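# Upright the enclosure in the marked bay with three arms

## Task

Using the three fixed arms (arm1 at x=-0.99 y=+0.32 z=+0.33 facing -2 deg; arm2 at x=-0.99 y=-0.32 z=+0.40 facing +2 deg; arm3 at x=+0.86 y=+0.00 z=+0.66 facing -179 deg, positions in metres, headings counter-clockwise from +x), get the enclosure standing on its base inside the marked bay without ever spinning it quickly. Then open the grippers and pull every arm away. It only counts if the enclosure stays upright in the bay on its own, with no robot supporting it.

## Robot and tools

Setup: three identical i2rt Big YAM arms, arm1, arm2 and arm3, each with six revolute joints, a two-finger gripper and a wrist camera. Their feet are fixed at the positions and headings given in the task; arm1 and arm2 sit on the -x side looking toward +x, arm3 sits on the +x side looking back toward -x. Two room cameras, cam_high and cam_low, are not attached to any arm. The hand reaches roughly 1.0 m from the joint1 axis. Occasionally a loose object gets a short shove from outside.

Frame: one shared scene frame, origin on the floor, +z up. The hand point is midway between the fingertips; its z axis runs along the fingers and its y axis is the direction the fingers open and close. No line reports foot poses.

execute_actions(actions, cameras): actions is a list holding zero or one action. An action is an object keyed by robot name; under each name goes a single key, joints, an object mapping joint names to absolute targets (not offsets). All arms in the action start together and may finish at different moments. Joint names, units and allowed ranges: joint1_rad -2.879 to 2.879 (base yaw, positive counter-clockwise viewed from above, 0 points along the foot heading); joint2_rad 0 to 3.141 (shoulder, 0 = upper arm roughly level pointing back, increasing raises it then tips it forward); joint3_rad 0 to 3.019 (elbow, 0 = folded, increasing opens); joint4_rad -1.692 to 1.57 (hand pitch, positive tips fingers up); joint5_rad -1.57 to 1.57 (hand side swing, positive to the arm's right); joint6_rad -2.094 to 2.094 (hand roll, positive clockwise seen from behind); gripper_m 0 to 0.093 (fingertip gap in metres). Arrival tolerances are ±0.045, ±0.14, ±0.09, ±0.055, ±0.03, ±0.035 rad and ±0.003 m respectively. Example: {"arm1": {"joints": {"gripper_m": 0.05}}, "arm2": {"joints": {"joint1_rad": 0.3}}}. cameras is a list drawn from arm1_cam_wrist, arm2_cam_wrist, arm3_cam_wrist, cam_high, cam_low, all; omitted, null or ["all"] returns every camera, [] returns none. Any unknown key, name or out-of-range number rejects the whole call and nothing moves. An empty actions list just reports state and images. Joints or arms you omit keep chasing whatever target they last had.

wait(seconds): 0 to 10 s; commands nothing new, lets the scene run, then returns the same report as an empty execute_actions.

zoom_image(camera, region): enlarges part of the latest full image of a camera. region is [x0, y0, x1, y1] in pixels from the top-left, at most 504 by 504. Wrist images are 616x616 fisheye; room images are 896x504.

finished_scene(scene): closes the current scene (give its number) once the last command has been held; irreversible, and its result says whether the goal was met. Replying with no tool call also ends things.

Reading results: each call returns per-robot state (joint_positions in the same order as above, joint torques that carry per-arm offsets and noise and are nonzero even unloaded), images listed in the order named by the pictures line, and joint_status per commanded joint. off_target: stopped short and possibly still pushing. contact_stop or time_out: the joint now holds where it stopped, though after time_out it may keep a target near its current spot and continue pushing (on_its_own lists such joints; its held at value is the target, not the position). joint command not followed, usually with a cause line: a self/inter-arm collision guard refused that arm's joint targets (a gripper target still runs); affected joints read not_followed and may be retried on later actions until you send passable targets. To relieve a push, command a joint to its reported position. Tiny changes near the current position may not move a joint. Loaded joints sag. Once a stop is reported, the remaining motion calls in that reply are skipped.

Cautions: the arms never stop on contact and can shove hard, so approach gently. Two arms pressing hard on each other ends the run; heavy collisions can too, and the guard ignores fingers, gripper housings and wrist cameras. Joint speeds differ, so paths between postures can swing wide. Keep everything inside the work area and off the floor, avoid drops, slips and slams, and rotate the enclosure slowly. Sustained loads heat motors, even while you are composing a reply, since the robot holds its last command meanwhile: MOTOR HOT appears from 85 °C, and at 100 °C that arm goes limp and falls (OVER-TEMPERATURE FAULT, with limit_stop_at_motor_heat in joint_status; resend targets afterwards). Finish by opening all grippers and moving every arm clear so the enclosure stands unsupported.

Each tool is called after "Request:" by a JSON object that holds its "op" and its "data".

## Session

Request:
{"op": "execute_actions", "data": {"actions": [], "cameras": ["cam_low","cam_high"]}}

Scene clock: 0.00 s.
Joint torques (N m, as the arm reports them, + toward a larger angle): no reading
Motor temperatures (°C, as the motors report them): arm1=[26 27 32 26 26 26] | arm2=[27 26 29 26 28 26] | arm3=[27 27 30 26 27 27]
arm1.joint_positions: joint1_rad=-0.249 joint2_rad=+0.479 joint3_rad=+1.324 joint4_rad=-1.347 joint5_rad=+0.166 joint6_rad=+0.475 gripper_m=+0.095
arm1.joint_status: not commanded
arm1.hand: x=-0.8201 y=+0.2364 z=+0.8612 quat_wxyz=(-0.510, -0.360, -0.781, +0.021) (m; scene frame)
arm2.joint_positions: joint1_rad=+0.246 joint2_rad=+0.437 joint3_rad=+1.358 joint4_rad=-1.512 joint5_rad=+0.282 joint6_rad=-0.415 gripper_m=+0.094
arm2.joint_status: not commanded
arm2.hand: x=-0.8370 y=-0.3269 z=+0.9183 quat_wxyz=(-0.452, +0.234, -0.846, +0.159) (m; scene frame)
arm3.joint_positions: joint1_rad=-0.166 joint2_rad=+0.585 joint3_rad=+1.411 joint4_rad=-1.506 joint5_rad=-0.073 joint6_rad=-0.210 gripper_m=+0.094
arm3.joint_status: not commanded
arm3.hand: x=+0.6633 y=+0.0172 z=+1.1776 quat_wxyz=(+0.043, -0.903, -0.043, +0.426) (m; scene frame)
pictures: cam_high, cam_low
Images, in order (width x height): cam_high 896x504, cam_low 896x504.

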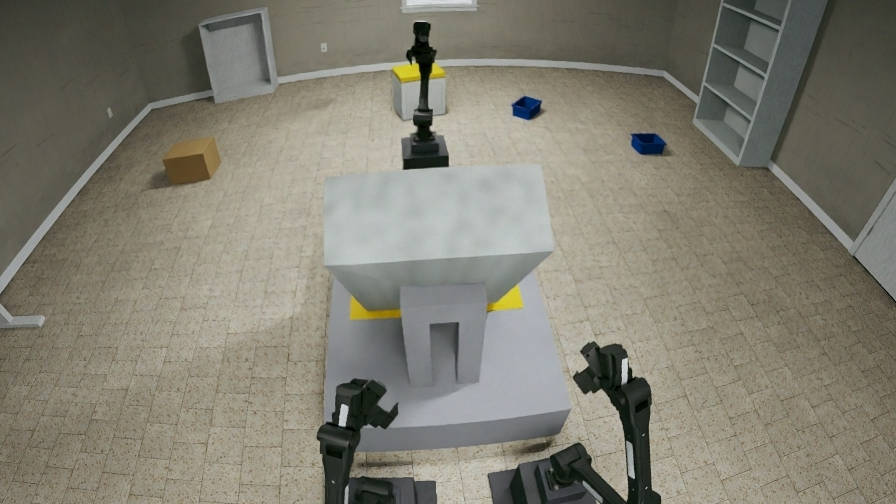

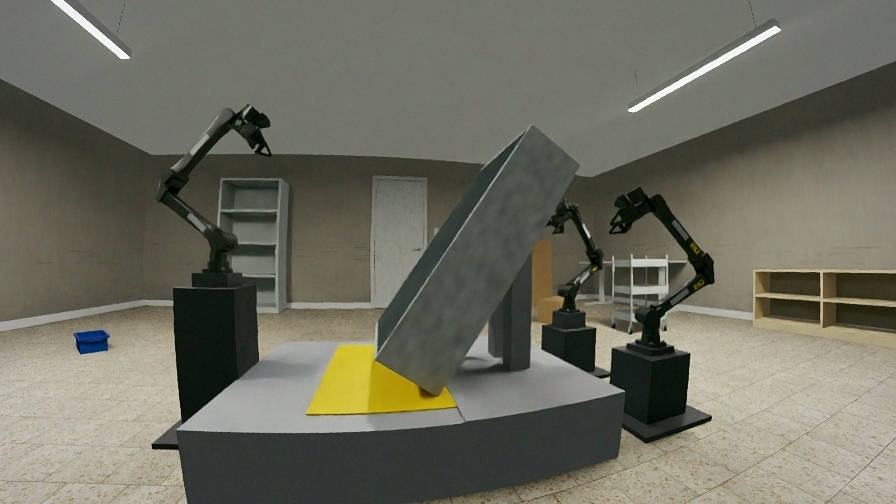

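Shifted slightly +y.

Request:
{"op": "execute_actions", "data": {"actions": [{"arm1":{"joints":{"joint1_rad":-0.11,"joint2_rad":0.9,"joint3_rad":1.27,"joint4_rad":0,"joint5_rad":0,"joint6_rad":0,"gripper_m":0}},"arm2":{"joints":{"joint1_rad":0.3,"joint2_rad":0.85,"joint3_rad":1.12,"joint4_rad":0.05,"joint5_rad":0,"joint6_rad":0,"gripper_m":0}},"arm3":{"joints":{"joint1_rad":-0.05,"joint2_rad":2.1,"joint3_rad":1.63,"joint4_rad":0.45,"joint5_rad":0,"joint6_rad":0,"gripper_m":0}}}], "cameras": ["cam_low","cam_high"]}}

Request:
{"op": "execute_actions", "data": {"actions": [{"arm1":{"joints":{"joint2_rad":1.13,"joint3_rad":1.46}},"arm2":{"joints":{"joint2_rad":1.09,"joint3_rad":1.33}}}], "cameras": ["cam_low"]}}

Request:
{"op": "execute_actions", "data": {"actions": [{"arm1":{"joints":{"joint2_rad":1.27,"joint3_rad":1.6}},"arm2":{"joints":{"joint2_rad":1.23,"joint3_rad":1.47}}}], "cameras": []}}

Request:
{"op": "execute_actions", "data": {"actions": [{"arm1":{"joints":{"joint2_rad":1.39,"joint3_rad":1.72}},"arm2":{"joints":{"joint2_rad":1.36,"joint3_rad":1.6}}}], "cameras": []}}

Request:
{"op": "execute_actions", "data": {"actions": [{"arm1":{"joints":{"joint2_rad":1.5,"joint3_rad":1.83}},"arm2":{"joints":{"joint2_rad":1.47,"joint3_rad":1.71}}}], "cameras": ["cam_low"]}}

Scene clock: 7.60 s.
Joint torques (N m, as the arm reports them, + toward a larger angle): arm1=[ 0.76 -2.92 12.04  1.7  -0.05  0.03] | arm2=[ 2.08 -4.14 12.18  2.42 -0.12  0.17] | arm3=[  0.77 -20.1    9.73   2.35   0.08  -0.08]
Motor temperatures (°C, as the motors report them): arm1=[26 27 34 26 26 26] | arm2=[27 26 30 26 28 26] | arm3=[27 27 31 26 27 27]
arm1.joint_positions: joint1_rad=-0.114 joint2_rad=+0.892 joint3_rad=+1.255 joint4_rad=-0.015 joint5_rad=+0.003 joint6_rad=+0.009 gripper_m=+0.001
arm1.joint_status: all done
arm1.hand: x=-0.5680 y=+0.2494 z=+1.0142 quat_wxyz=(-0.816, -0.050, -0.573, +0.058) (m; scene frame)
arm2.joint_positions: joint1_rad=+0.288 joint2_rad=+0.863 joint3_rad=+1.102 joint4_rad=+0.030 joint5_rad=+0.002 joint6_rad=-0.008 gripper_m=+0.000
arm2.joint_status: all done
arm2.hand: x=-0.5668 y=-0.1826 z=+1.0102 quat_wxyz=(-0.784, +0.098, -0.602, -0.119) (m; scene frame)
arm3.joint_positions: joint1_rad=-0.062 joint2_rad=+2.091 joint3_rad=+1.603 joint4_rad=+0.429 joint5_rad=-0.003 joint6_rad=-0.009 gripper_m=+0.001
arm3.joint_status: all done
arm3.hand: x=+0.0072 y=+0.0381 z=+0.8824 quat_wxyz=(+0.017, -0.730, +0.012, +0.683) (m; scene frame)
pictures: cam_high, cam_low
Images, in order (width x height): cam_high 896x504, cam_low 896x504.

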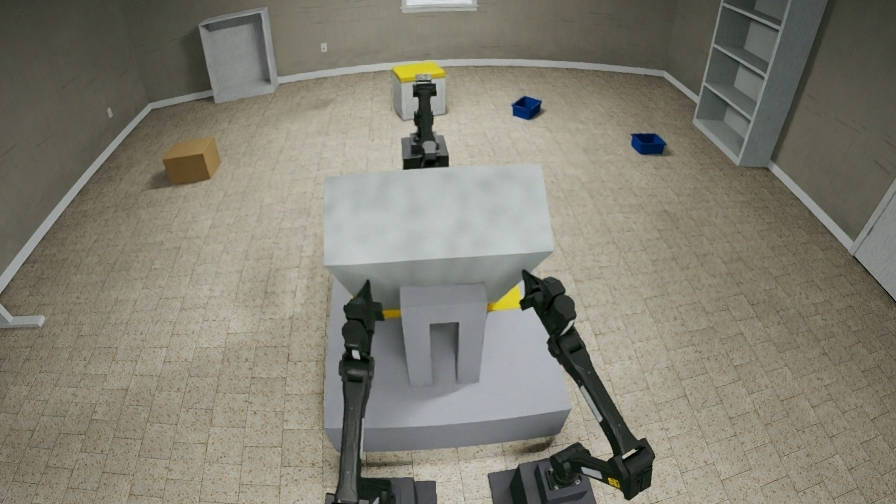

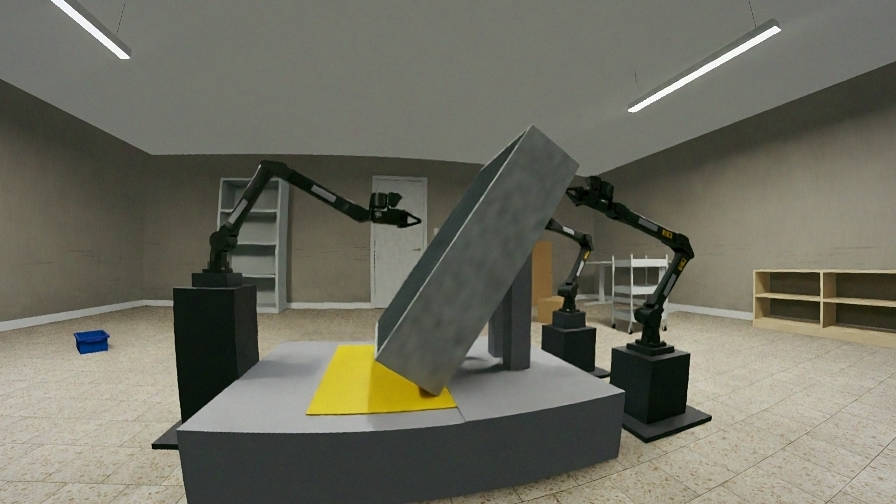

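Scene clock: 9.73 s.
Joint torques (N m, as the arm reports them, + toward a larger angle): arm1=[ 0.51  1.63 16.05  1.73  0.29  0.05] | arm2=[ 0.68 -2.63 20.07  2.46  0.59  0.22] | arm3=[  0.47 -20.14   9.68   2.43   0.07  -0.08]
Motor temperatures (°C, as the motors report them): arm1=[26 27 36 26 26 26] | arm2=[27 26 32 26 28 26] | arm3=[27 27 32 26 27 27]
arm1.joint_positions: joint1_rad=-0.111 joint2_rad=+1.041 joint3_rad=+1.402 joint4_rad=-0.016 joint5_rad=-0.004 joint6_rad=+0.007 gripper_m=+0.001
arm1.joint_status: all done
arm1.hand: x=-0.5153 y=+0.2437 z=+1.0362 quat_wxyz=(-0.815, -0.046, -0.575, +0.056) (m; scene frame)
arm2.joint_positions: joint1_rad=+0.304 joint2_rad=+1.047 joint3_rad=+1.231 joint4_rad=+0.028 joint5_rad=-0.012 joint6_rad=-0.008 gripper_m=+0.000
arm2.joint_status: joint3_rad time_out (moved +0.130 of +0.228); the others done
arm2.on_its_own: joint3_rad reads +1.231 and still pushes toward +1.330 since a time_out
arm2.hand: x=-0.5023 y=-0.1506 z=+1.0062 quat_wxyz=(-0.765, +0.112, -0.621, -0.127) (m; scene frame)
arm3.joint_positions: joint1_rad=-0.062 joint2_rad=+2.091 joint3_rad=+1.603 joint4_rad=+0.429 joint5_rad=-0.003 joint6_rad=-0.009 gripper_m=+0.001
arm3.joint_status: not commanded
arm3.hand: x=+0.0072 y=+0.0381 z=+0.8824 quat_wxyz=(+0.017, -0.730, +0.012, +0.683) (m; scene frame)
pictures: cam_low
Images, in order (width x height): cam_low 896x504.

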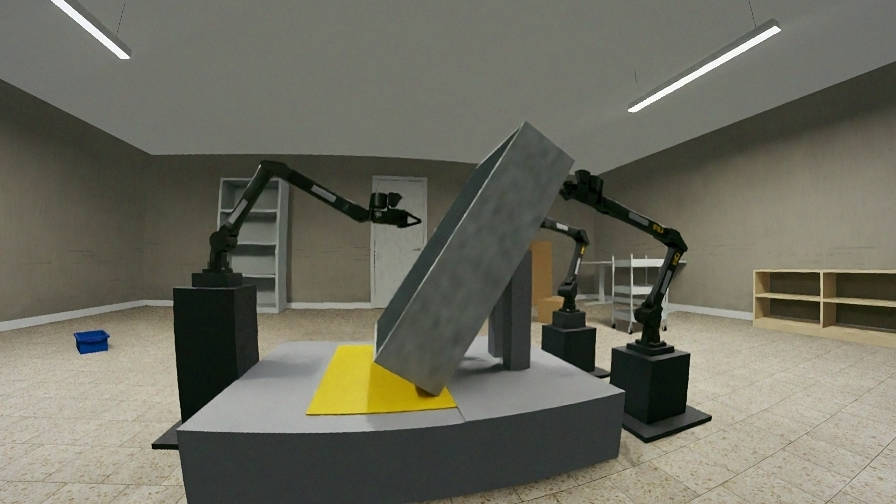

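not run: a stop came earlier in this reply.

not run: a stop came earlier in this reply.

not run: a stop came earlier in this reply.

Request:
{"op": "execute_actions", "data": {"actions": [{"arm1":{"joints":{"joint2_rad":1.26,"joint3_rad":1.59}},"arm2":{"joints":{"joint1_rad":0.26,"joint2_rad":1.22,"joint3_rad":1.43}}}], "cameras": []}}

Request:
{"op": "execute_actions", "data": {"actions": [{"arm1":{"joints":{"joint2_rad":1.39,"joint3_rad":1.72}},"arm2":{"joints":{"joint1_rad":0.24,"joint2_rad":1.35,"joint3_rad":1.56}}}], "cameras": []}}

Request:
{"op": "execute_actions", "data": {"actions": [{"arm1":{"joints":{"joint2_rad":1.5,"joint3_rad":1.83}},"arm2":{"joints":{"joint2_rad":1.46,"joint3_rad":1.67}}}], "cameras": ["cam_low"]}}

Request:
{"op": "execute_actions", "data": {"actions": [{"arm1":{"joints":{"joint2_rad":1.6,"joint3_rad":1.93}},"arm2":{"joints":{"joint2_rad":1.56,"joint3_rad":1.77}},"arm3":{"joints":{"joint2_rad":2.02,"joint3_rad":1.55}}}], "cameras": ["cam_low"]}}

Request:
{"op": "execute_actions", "data": {"actions": [{"arm1":{"joints":{"joint2_rad":1.7,"joint3_rad":2.04}},"arm2":{"joints":{"joint2_rad":1.66,"joint3_rad":1.88}},"arm3":{"joints":{"joint2_rad":1.93,"joint3_rad":1.46}}}], "cameras": ["cam_low"]}}

Request:
{"op": "execute_actions", "data": {"actions": [{"arm1":{"joints":{"joint2_rad":1.8,"joint3_rad":2.16}},"arm2":{"joints":{"joint2_rad":1.76,"joint3_rad":2.0}},"arm3":{"joints":{"joint2_rad":1.85,"joint3_rad":1.38}}}], "cameras": ["cam_low"]}}

Scene clock: 17.80 s.
Joint torques (N m, as the arm reports them, + toward a larger angle): arm1=[ 0.13 -3.56 14.04  1.39  0.12  0.06] | arm2=[-0.9  -7.04 16.87  2.29  0.49  0.22] | arm3=[  0.7  -20.12   9.73   2.4    0.08  -0.06]
Motor temperatures (°C, as the motors report them): arm1=[26 27 40 26 26 26] | arm2=[27 26 37 26 28 26] | arm3=[27 28 33 26 27 27]
arm1.joint_positions: joint1_rad=-0.106 joint2_rad=+1.196 joint3_rad=+1.554 joint4_rad=-0.007 joint5_rad=+0.000 joint6_rad=+0.006 gripper_m=+0.001
arm1.joint_status: all done
arm1.hand: x=-0.4586 y=+0.2371 z=+1.0527 quat_wxyz=(-0.817, -0.046, -0.572, +0.055) (m; scene frame)
arm2.joint_positions: joint1_rad=+0.281 joint2_rad=+1.205 joint3_rad=+1.365 joint4_rad=+0.030 joint5_rad=-0.009 joint6_rad=-0.008 gripper_m=+0.000
arm2.joint_status: all done
arm2.hand: x=-0.4400 y=-0.1438 z=+1.0074 quat_wxyz=(-0.760, +0.105, -0.631, -0.116) (m; scene frame)
arm3.joint_positions: joint1_rad=-0.062 joint2_rad=+2.091 joint3_rad=+1.603 joint4_rad=+0.429 joint5_rad=-0.003 joint6_rad=-0.009 gripper_m=+0.001
arm3.joint_status: not commanded
arm3.hand: x=+0.0072 y=+0.0381 z=+0.8824 quat_wxyz=(+0.017, -0.730, +0.012, +0.683) (m; scene frame)
pictures: none
No camera images: the call's "cameras" was empty. Leave "cameras" out to get every camera's image.

Scene clock: 18.77 s.
Joint torques (N m, as the arm reports them, + toward a larger angle): arm1=[ 0.18 -7.75 13.33  1.33  0.08  0.06] | arm2=[-0.56 -8.49 16.87  2.35  0.3   0.22] | arm3=[  0.8  -20.19   9.75   2.45   0.07  -0.08]
Motor temperatures (°C, as the motors report them): arm1=[26 27 40 26 26 26] | arm2=[27 26 37 26 28 26] | arm3=[27 29 33 26 27 27]
arm1.joint_positions: joint1_rad=-0.106 joint2_rad=+1.342 joint3_rad=+1.689 joint4_rad=-0.004 joint5_rad=+0.000 joint6_rad=+0.006 gripper_m=+0.001
arm1.joint_status: all done
arm1.hand: x=-0.4010 y=+0.2286 z=+1.0535 quat_wxyz=(-0.815, -0.047, -0.576, +0.055) (m; scene frame)
arm2.joint_positions: joint1_rad=+0.258 joint2_rad=+1.332 joint3_rad=+1.494 joint4_rad=+0.031 joint5_rad=-0.006 joint6_rad=-0.008 gripper_m=+0.000
arm2.joint_status: all done
arm2.hand: x=-0.3894 y=-0.1429 z=+1.0141 quat_wxyz=(-0.762, +0.096, -0.632, -0.107) (m; scene frame)
arm3.joint_positions: joint1_rad=-0.062 joint2_rad=+2.091 joint3_rad=+1.603 joint4_rad=+0.429 joint5_rad=-0.003 joint6_rad=-0.009 gripper_m=+0.001
arm3.joint_status: not commanded
arm3.hand: x=+0.0072 y=+0.0381 z=+0.8824 quat_wxyz=(+0.017, -0.730, +0.012, +0.683) (m; scene frame)
pictures: none
No camera images: the call's "cameras" was empty. Leave "cameras" out to get every camera's image.

Scene clock: 19.73 s.
Joint torques (N m, as the arm reports them, + toward a larger angle): arm1=[  0.21 -10.95  13.81   1.47   0.1    0.06] | arm2=[  0.29 -10.77  17.03   2.24   0.15   0.2 ] | arm3=[  0.84 -19.97   9.7    2.41   0.07  -0.06]
Motor temperatures (°C, as the motors report them): arm1=[26 27 40 26 26 26] | arm2=[27 26 37 26 28 26] | arm3=[27 29 33 26 27 27]
arm1.joint_positions: joint1_rad=-0.107 joint2_rad=+1.465 joint3_rad=+1.797 joint4_rad=-0.005 joint5_rad=+0.000 joint6_rad=+0.006 gripper_m=+0.001
arm1.joint_status: all done
arm1.hand: x=-0.3513 y=+0.2209 z=+1.0438 quat_wxyz=(-0.810, -0.047, -0.582, +0.055) (m; scene frame)
arm2.joint_positions: joint1_rad=+0.252 joint2_rad=+1.448 joint3_rad=+1.603 joint4_rad=+0.031 joint5_rad=-0.003 joint6_rad=-0.007 gripper_m=+0.000
arm2.joint_status: all done
arm2.hand: x=-0.3450 y=-0.1346 z=+1.0098 quat_wxyz=(-0.760, +0.094, -0.635, -0.104) (m; scene frame)
arm3.joint_positions: joint1_rad=-0.062 joint2_rad=+2.091 joint3_rad=+1.603 joint4_rad=+0.429 joint5_rad=-0.003 joint6_rad=-0.009 gripper_m=+0.001
arm3.joint_status: not commanded
arm3.hand: x=+0.0072 y=+0.0381 z=+0.8824 quat_wxyz=(+0.017, -0.730, +0.012, +0.683) (m; scene frame)
pictures: cam_low
Images, in order (width x height): cam_low 896x504.

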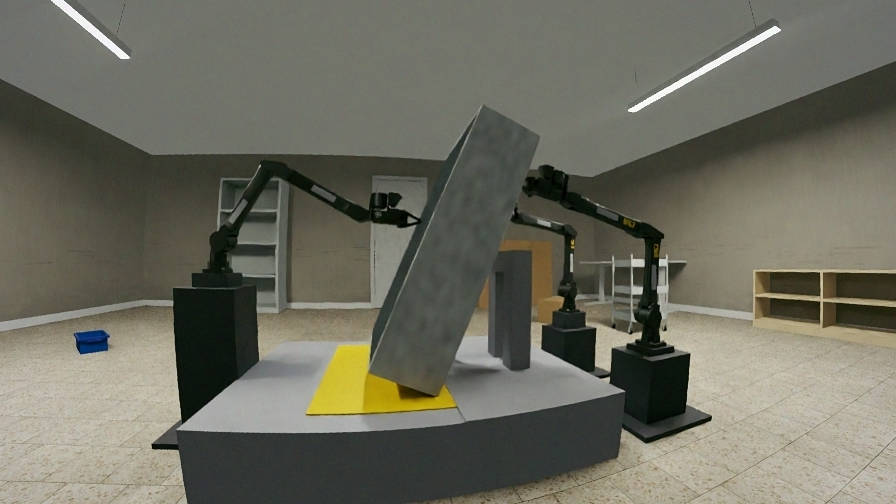

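Scene clock: 20.70 s.
Joint torques (N m, as the arm reports them, + toward a larger angle): arm1=[  0.34 -13.47  14.17   1.39   0.12   0.06] | arm2=[ -0.16 -11.79  17.28   2.37   0.07   0.18] | arm3=[  0.41 -21.02   8.88   2.39   0.07  -0.07]
Motor temperatures (°C, as the motors report them): arm1=[26 28 40 26 26 26] | arm2=[27 26 37 26 28 26] | arm3=[27 29 33 26 27 27]
arm1.joint_positions: joint1_rad=-0.107 joint2_rad=+1.570 joint3_rad=+1.893 joint4_rad=-0.006 joint5_rad=+0.000 joint6_rad=+0.006 gripper_m=+0.001
arm1.joint_status: all done
arm1.hand: x=-0.3101 y=+0.2147 z=+1.0333 quat_wxyz=(-0.807, -0.047, -0.586, +0.055) (m; scene frame)
arm2.joint_positions: joint1_rad=+0.251 joint2_rad=+1.548 joint3_rad=+1.701 joint4_rad=+0.031 joint5_rad=-0.001 joint6_rad=-0.007 gripper_m=+0.000
arm2.joint_status: all done
arm2.hand: x=-0.3075 y=-0.1249 z=+1.0040 quat_wxyz=(-0.759, +0.093, -0.636, -0.103) (m; scene frame)
arm3.joint_positions: joint1_rad=-0.062 joint2_rad=+2.030 joint3_rad=+1.536 joint4_rad=+0.433 joint5_rad=-0.003 joint6_rad=-0.009 gripper_m=+0.001
arm3.joint_status: all done
arm3.hand: x=+0.0267 y=+0.0373 z=+0.8941 quat_wxyz=(+0.017, -0.731, +0.012, +0.682) (m; scene frame)
pictures: cam_low
Images, in order (width x height): cam_low 896x504.

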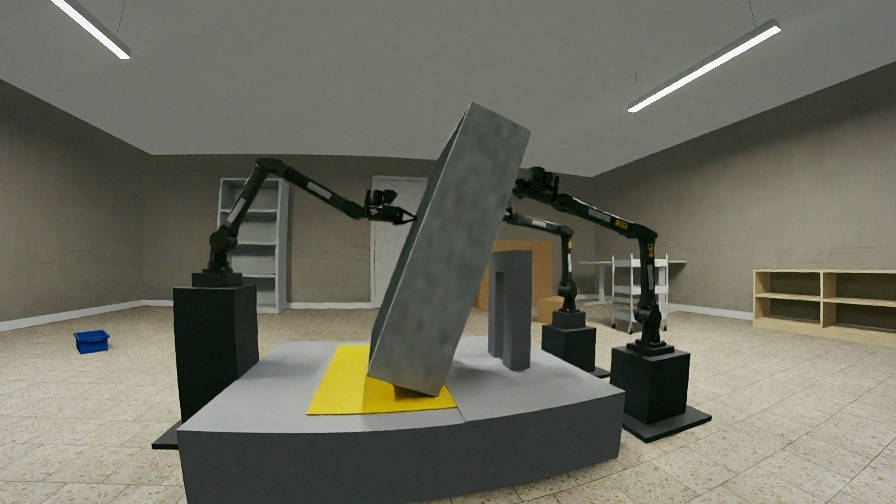

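Scene clock: 22.03 s.
Joint torques (N m, as the arm reports them, + toward a larger angle): arm1=[  0.38 -18.03  14.69   1.67   0.13   0.06] | arm2=[  0.25 -13.92  17.     2.33   0.     0.19] | arm3=[  0.52 -19.37   8.88   2.29   0.04  -0.05]
Motor temperatures (°C, as the motors report them): arm1=[26 28 41 26 26 26] | arm2=[27 26 38 26 28 26] | arm3=[27 29 33 26 27 27]
arm1.joint_positions: joint1_rad=-0.108 joint2_rad=+1.693 joint3_rad=+1.998 joint4_rad=-0.012 joint5_rad=-0.001 joint6_rad=+0.006 gripper_m=+0.001
arm1.joint_status: all done
arm1.hand: x=-0.2609 y=+0.2074 z=+1.0099 quat_wxyz=(-0.800, -0.048, -0.596, +0.054) (m; scene frame)
arm2.joint_positions: joint1_rad=+0.251 joint2_rad=+1.654 joint3_rad=+1.812 joint4_rad=+0.032 joint5_rad=+0.000 joint6_rad=-0.007 gripper_m=+0.000
arm2.joint_status: all done
arm2.hand: x=-0.2700 y=-0.1147 z=+0.9992 quat_wxyz=(-0.762, +0.092, -0.633, -0.102) (m; scene frame)
arm3.joint_positions: joint1_rad=-0.062 joint2_rad=+1.934 joint3_rad=+1.447 joint4_rad=+0.433 joint5_rad=-0.002 joint6_rad=-0.009 gripper_m=+0.001
arm3.joint_status: all done
arm3.hand: x=+0.0559 y=+0.0361 z=+0.9191 quat_wxyz=(+0.017, -0.728, +0.012, +0.685) (m; scene frame)
pictures: cam_low
Images, in order (width x height): cam_low 896x504.

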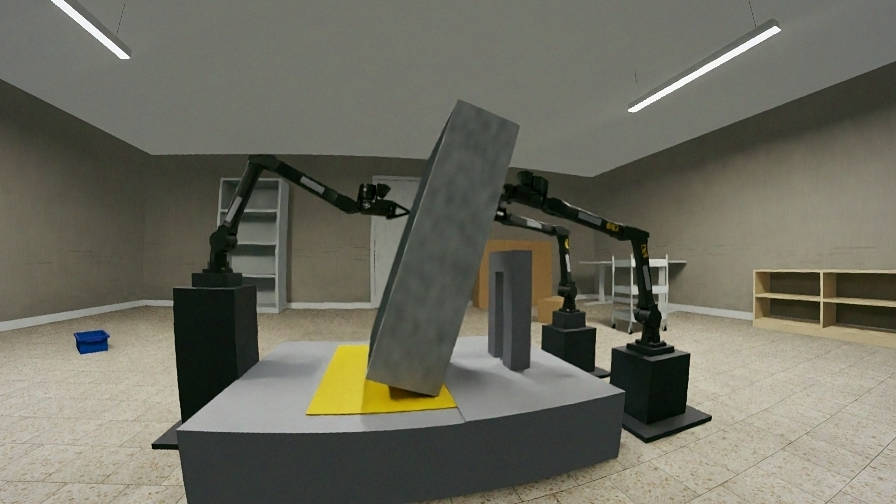

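Scene clock: 24.20 s.
Joint torques (N m, as the arm reports them, + toward a larger angle): arm1=[  0.28 -19.1   15.22   1.62   0.13   0.06] | arm2=[ -0.16 -15.48  17.3    2.35   0.03   0.2 ] | arm3=[  0.86 -15.77  11.28   2.42   0.01  -0.07]
Motor temperatures (°C, as the motors report them): arm1=[26 28 41 26 26 26] | arm2=[27 27 38 26 28 26] | arm3=[27 29 34 26 27 27]
arm1.joint_positions: joint1_rad=-0.108 joint2_rad=+1.790 joint3_rad=+2.112 joint4_rad=-0.012 joint5_rad=-0.001 joint6_rad=+0.006 gripper_m=+0.001
arm1.joint_status: all done
arm1.hand: x=-0.2292 y=+0.2027 z=+1.0068 quat_wxyz=(-0.805, -0.047, -0.589, +0.055) (m; scene frame)
arm2.joint_positions: joint1_rad=+0.251 joint2_rad=+1.752 joint3_rad=+1.930 joint4_rad=+0.032 joint5_rad=+0.000 joint6_rad=-0.007 gripper_m=+0.000
arm2.joint_status: all done
arm2.hand: x=-0.2372 y=-0.1053 z=+0.9990 quat_wxyz=(-0.768, +0.091, -0.626, -0.103) (m; scene frame)
arm3.joint_positions: joint1_rad=-0.062 joint2_rad=+1.830 joint3_rad=+1.329 joint4_rad=+0.433 joint5_rad=-0.002 joint6_rad=-0.009 gripper_m=+0.001
arm3.joint_status: all done
arm3.hand: x=+0.0938 y=+0.0344 z=+0.9299 quat_wxyz=(+0.017, -0.733, +0.012, +0.680) (m; scene frame)
pictures: cam_low
Images, in order (width x height): cam_low 896x504.

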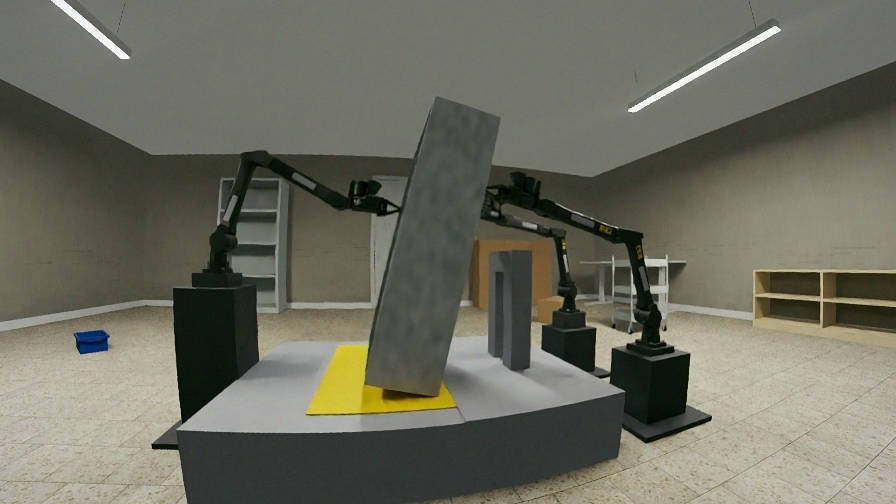

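Request:
{"op": "execute_actions", "data": {"actions": [{"arm3":{"joints":{"joint2_rad":1.78,"joint3_rad":1.3}}}], "cameras": []}}

Request:
{"op": "execute_actions", "data": {"actions": [{"arm3":{"joints":{"joint2_rad":1.71,"joint3_rad":1.22}}}], "cameras": []}}

Request:
{"op": "execute_actions", "data": {"actions": [{"arm3":{"joints":{"joint2_rad":1.64,"joint3_rad":1.14}}}], "cameras": []}}

Request:
{"op": "execute_actions", "data": {"actions": [{"arm3":{"joints":{"joint2_rad":1.57,"joint3_rad":1.05}}}], "cameras": []}}

Request:
{"op": "execute_actions", "data": {"actions": [{"arm3":{"joints":{"joint2_rad":1.5,"joint3_rad":0.94}}}], "cameras": []}}

Request:
{"op": "execute_actions", "data": {"actions": [{"arm1":{"joints":{"joint2_rad":0.8,"joint3_rad":1.2}},"arm2":{"joints":{"joint2_rad":0.75,"joint3_rad":1.05}},"arm3":{"joints":{"joint2_rad":0.7,"joint3_rad":0.1}}}], "cameras": ["cam_low"]}}

Request:
{"op": "finished_scene", "data": {"scene": 2}}

Scene clock: 32.30 s.
Joint torques (N m, as the arm reports them, + toward a larger angle): arm1=[  0.3  -19.17  15.23   1.62   0.13   0.06] | arm2=[  0.17 -14.85  17.13   2.27   0.02   0.19] | arm3=[  0.86 -14.1   11.98   2.4   -0.01  -0.06]
Motor temperatures (°C, as the motors report them): arm1=[26 29 43 26 26 26] | arm2=[27 27 39 26 28 26] | arm3=[27 29 35 26 27 27]
arm1.joint_positions: joint1_rad=-0.108 joint2_rad=+1.790 joint3_rad=+2.112 joint4_rad=-0.012 joint5_rad=-0.001 joint6_rad=+0.006 gripper_m=+0.001
arm1.joint_status: not commanded
arm1.hand: x=-0.2292 y=+0.2027 z=+1.0068 quat_wxyz=(-0.805, -0.047, -0.589, +0.055) (m; scene frame)
arm2.joint_positions: joint1_rad=+0.251 joint2_rad=+1.752 joint3_rad=+1.930 joint4_rad=+0.032 joint5_rad=+0.000 joint6_rad=-0.007 gripper_m=+0.000
arm2.joint_status: not commanded
arm2.hand: x=-0.2372 y=-0.1053 z=+0.9990 quat_wxyz=(-0.768, +0.091, -0.626, -0.103) (m; scene frame)
arm3.joint_positions: joint1_rad=-0.062 joint2_rad=+1.754 joint3_rad=+1.229 joint4_rad=+0.433 joint5_rad=-0.001 joint6_rad=-0.009 gripper_m=+0.001
arm3.joint_status: all done
arm3.hand: x=+0.1257 y=+0.0331 z=+0.9276 quat_wxyz=(+0.017, -0.741, +0.013, +0.671) (m; scene frame)
pictures: none
No camera images: the call's "cameras" was empty. Leave "cameras" out to get every camera's image.

Scene clock: 34.03 s.
Joint torques (N m, as the arm reports them, + toward a larger angle): arm1=[  0.3  -19.17  15.23   1.61   0.13   0.06] | arm2=[  0.07 -14.9   17.14   2.39   0.04   0.17] | arm3=[  0.95 -11.1   14.64   2.38  -0.04  -0.06]
Motor temperatures (°C, as the motors report them): arm1=[26 29 43 26 26 26] | arm2=[27 27 39 26 28 26] | arm3=[27 29 36 26 27 27]
arm1.joint_positions: joint1_rad=-0.108 joint2_rad=+1.790 joint3_rad=+2.112 joint4_rad=-0.012 joint5_rad=-0.001 joint6_rad=+0.006 gripper_m=+0.001
arm1.joint_status: not commanded
arm1.hand: x=-0.2292 y=+0.2027 z=+1.0068 quat_wxyz=(-0.805, -0.047, -0.589, +0.055) (m; scene frame)
arm2.joint_positions: joint1_rad=+0.251 joint2_rad=+1.752 joint3_rad=+1.930 joint4_rad=+0.032 joint5_rad=+0.000 joint6_rad=-0.007 gripper_m=+0.000
arm2.joint_status: not commanded
arm2.hand: x=-0.2372 y=-0.1053 z=+0.9990 quat_wxyz=(-0.768, +0.091, -0.626, -0.103) (m; scene frame)
arm3.joint_positions: joint1_rad=-0.062 joint2_rad=+1.665 joint3_rad=+1.110 joint4_rad=+0.430 joint5_rad=+0.000 joint6_rad=-0.009 gripper_m=+0.001
arm3.joint_status: joint3_rad off_target (ended at +1.110, target +1.220); the others done
arm3.hand: x=+0.1651 y=+0.0315 z=+0.9200 quat_wxyz=(+0.017, -0.752, +0.013, +0.658) (m; scene frame)
pictures: none
No camera images: the call's "cameras" was empty. Leave "cameras" out to get every camera's image.

Scene clock: 35.63 s.
Joint torques (N m, as the arm reports them, + toward a larger angle): arm1=[  0.29 -19.16  15.23   1.62   0.13   0.06] | arm2=[ -0.06 -15.17  17.33   2.26   0.05   0.19] | arm3=[ 0.86 -7.95 16.75  3.   -0.15 -0.05]
Motor temperatures (°C, as the motors report them): arm1=[26 30 43 26 26 26] | arm2=[27 27 39 26 28 26] | arm3=[27 29 37 26 27 27]
arm1.joint_positions: joint1_rad=-0.108 joint2_rad=+1.790 joint3_rad=+2.112 joint4_rad=-0.012 joint5_rad=-0.001 joint6_rad=+0.006 gripper_m=+0.001
arm1.joint_status: not commanded
arm1.hand: x=-0.2292 y=+0.2027 z=+1.0068 quat_wxyz=(-0.805, -0.047, -0.589, +0.055) (m; scene frame)
arm2.joint_positions: joint1_rad=+0.251 joint2_rad=+1.752 joint3_rad=+1.930 joint4_rad=+0.032 joint5_rad=+0.000 joint6_rad=-0.007 gripper_m=+0.000
arm2.joint_status: not commanded
arm2.hand: x=-0.2372 y=-0.1053 z=+0.9990 quat_wxyz=(-0.768, +0.091, -0.626, -0.103) (m; scene frame)
arm3.joint_positions: joint1_rad=-0.062 joint2_rad=+1.577 joint3_rad=+0.994 joint4_rad=+0.414 joint5_rad=+0.001 joint6_rad=-0.008 gripper_m=+0.001
arm3.joint_status: joint3_rad off_target (ended at +0.994, target +1.140); the others done
arm3.hand: x=+0.2054 y=+0.0300 z=+0.9092 quat_wxyz=(+0.017, -0.766, +0.014, +0.642) (m; scene frame)
pictures: none
No camera images: the call's "cameras" was empty. Leave "cameras" out to get every camera's image.

Scene clock: 37.13 s.
Joint torques (N m, as the arm reports them, + toward a larger angle): arm1=[  0.31 -19.2   15.24   1.61   0.13   0.06] | arm2=[  0.15 -15.08  17.45   2.28   0.02   0.17] | arm3=[ 0.67 -5.89 17.73  3.25 -0.19 -0.08]
Motor temperatures (°C, as the motors report them): arm1=[26 30 43 26 26 26] | arm2=[27 28 40 26 28 26] | arm3=[27 29 38 26 27 27]
arm1.joint_positions: joint1_rad=-0.108 joint2_rad=+1.790 joint3_rad=+2.112 joint4_rad=-0.012 joint5_rad=-0.001 joint6_rad=+0.006 gripper_m=+0.001
arm1.joint_status: not commanded
arm1.hand: x=-0.2292 y=+0.2027 z=+1.0068 quat_wxyz=(-0.805, -0.047, -0.589, +0.055) (m; scene frame)
arm2.joint_positions: joint1_rad=+0.251 joint2_rad=+1.752 joint3_rad=+1.930 joint4_rad=+0.032 joint5_rad=+0.000 joint6_rad=-0.007 gripper_m=+0.000
arm2.joint_status: not commanded
arm2.hand: x=-0.2372 y=-0.1053 z=+0.9990 quat_wxyz=(-0.768, +0.091, -0.626, -0.103) (m; scene frame)
arm3.joint_positions: joint1_rad=-0.062 joint2_rad=+1.498 joint3_rad=+0.888 joint4_rad=+0.405 joint5_rad=+0.003 joint6_rad=-0.008 gripper_m=+0.001
arm3.joint_status: joint3_rad off_target (ended at +0.888, target +1.050); the others done
arm3.hand: x=+0.2430 y=+0.0286 z=+0.8962 quat_wxyz=(+0.017, -0.778, +0.015, +0.628) (m; scene frame)
pictures: none
No camera images: the call's "cameras" was empty. Leave "cameras" out to get every camera's image.

Scene clock: 37.80 s.
Joint torques (N m, as the arm reports them, + toward a larger angle): arm1=[  0.26 -19.19  15.23   1.61   0.13   0.06] | arm2=[  0.09 -15.31  17.38   2.32   0.03   0.19] | arm3=[  0.4  -11.54  11.11   3.27  -0.16  -0.08]
Motor temperatures (°C, as the motors report them): arm1=[26 30 43 26 26 26] | arm2=[27 28 40 26 28 26] | arm3=[27 29 38 26 27 27]
arm1.joint_positions: joint1_rad=-0.108 joint2_rad=+1.790 joint3_rad=+2.112 joint4_rad=-0.012 joint5_rad=-0.001 joint6_rad=+0.006 gripper_m=+0.001
arm1.joint_status: not commanded
arm1.hand: x=-0.2292 y=+0.2027 z=+1.0068 quat_wxyz=(-0.805, -0.047, -0.589, +0.055) (m; scene frame)
arm2.joint_positions: joint1_rad=+0.251 joint2_rad=+1.752 joint3_rad=+1.930 joint4_rad=+0.032 joint5_rad=+0.000 joint6_rad=-0.007 gripper_m=+0.000
arm2.joint_status: not commanded
arm2.hand: x=-0.2372 y=-0.1053 z=+0.9990 quat_wxyz=(-0.768, +0.091, -0.626, -0.103) (m; scene frame)
arm3.joint_positions: joint1_rad=-0.062 joint2_rad=+1.495 joint3_rad=+0.881 joint4_rad=+0.405 joint5_rad=+0.003 joint6_rad=-0.008 gripper_m=+0.001
arm3.joint_status: all done
arm3.hand: x=+0.2451 y=+0.0285 z=+0.8942 quat_wxyz=(+0.017, -0.779, +0.015, +0.627) (m; scene frame)
pictures: none
No camera images: the call's "cameras" was empty. Leave "cameras" out to get every camera's image.

Scene clock: 39.47 s.
Joint torques (N m, as the arm reports them, + toward a larger angle): arm1=[ 0.21 -2.54 10.46  1.27  0.13  0.06] | arm2=[ 0.26 -1.54 10.27  1.68  0.04  0.16] | arm3=[ 0.29 -0.77  8.07  2.1  -0.17 -0.12]
Motor temperatures (°C, as the motors report them): arm1=[26 30 43 26 26 26] | arm2=[27 28 39 26 28 26] | arm3=[27 29 37 26 27 27]
arm1.joint_positions: joint1_rad=-0.108 joint2_rad=+0.803 joint3_rad=+1.201 joint4_rad=-0.003 joint5_rad=-0.001 joint6_rad=+0.006 gripper_m=+0.001
arm1.joint_status: all done
arm1.hand: x=-0.6055 y=+0.2583 z=+1.0198 quat_wxyz=(-0.829, -0.045, -0.554, +0.057) (m; scene frame)
arm2.joint_positions: joint1_rad=+0.251 joint2_rad=+0.751 joint3_rad=+1.050 joint4_rad=+0.041 joint5_rad=+0.000 joint6_rad=-0.007 gripper_m=+0.000
arm2.joint_status: all done
arm2.hand: x=-0.6078 y=-0.2107 z=+1.0263 quat_wxyz=(-0.807, +0.084, -0.574, -0.109) (m; scene frame)
arm3.joint_positions: joint1_rad=-0.062 joint2_rad=+0.708 joint3_rad=+0.092 joint4_rad=+0.436 joint5_rad=+0.002 joint6_rad=-0.008 gripper_m=+0.001
arm3.joint_status: all done
arm3.hand: x=+0.5272 y=+0.0158 z=+0.8177 quat_wxyz=(+0.017, -0.770, +0.015, +0.638) (m; scene frame)
pictures: cam_low
Images, in order (width x height): cam_low 896x504.

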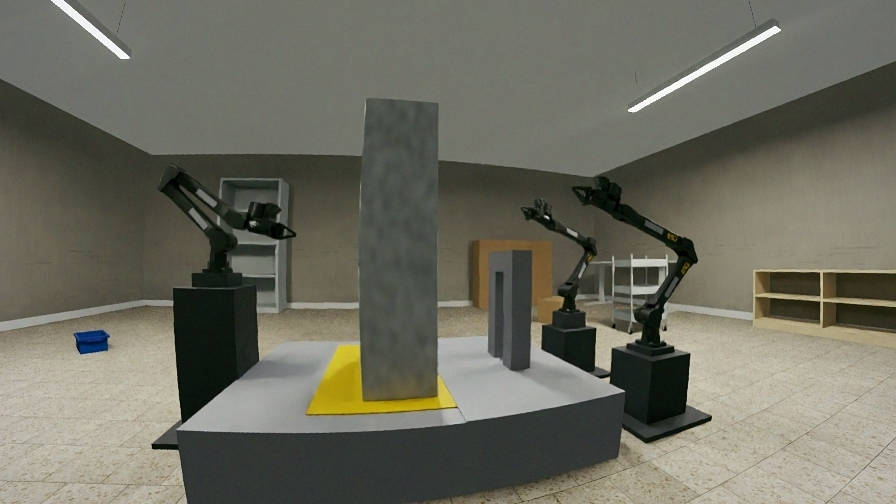

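The scene is finished: the task was done.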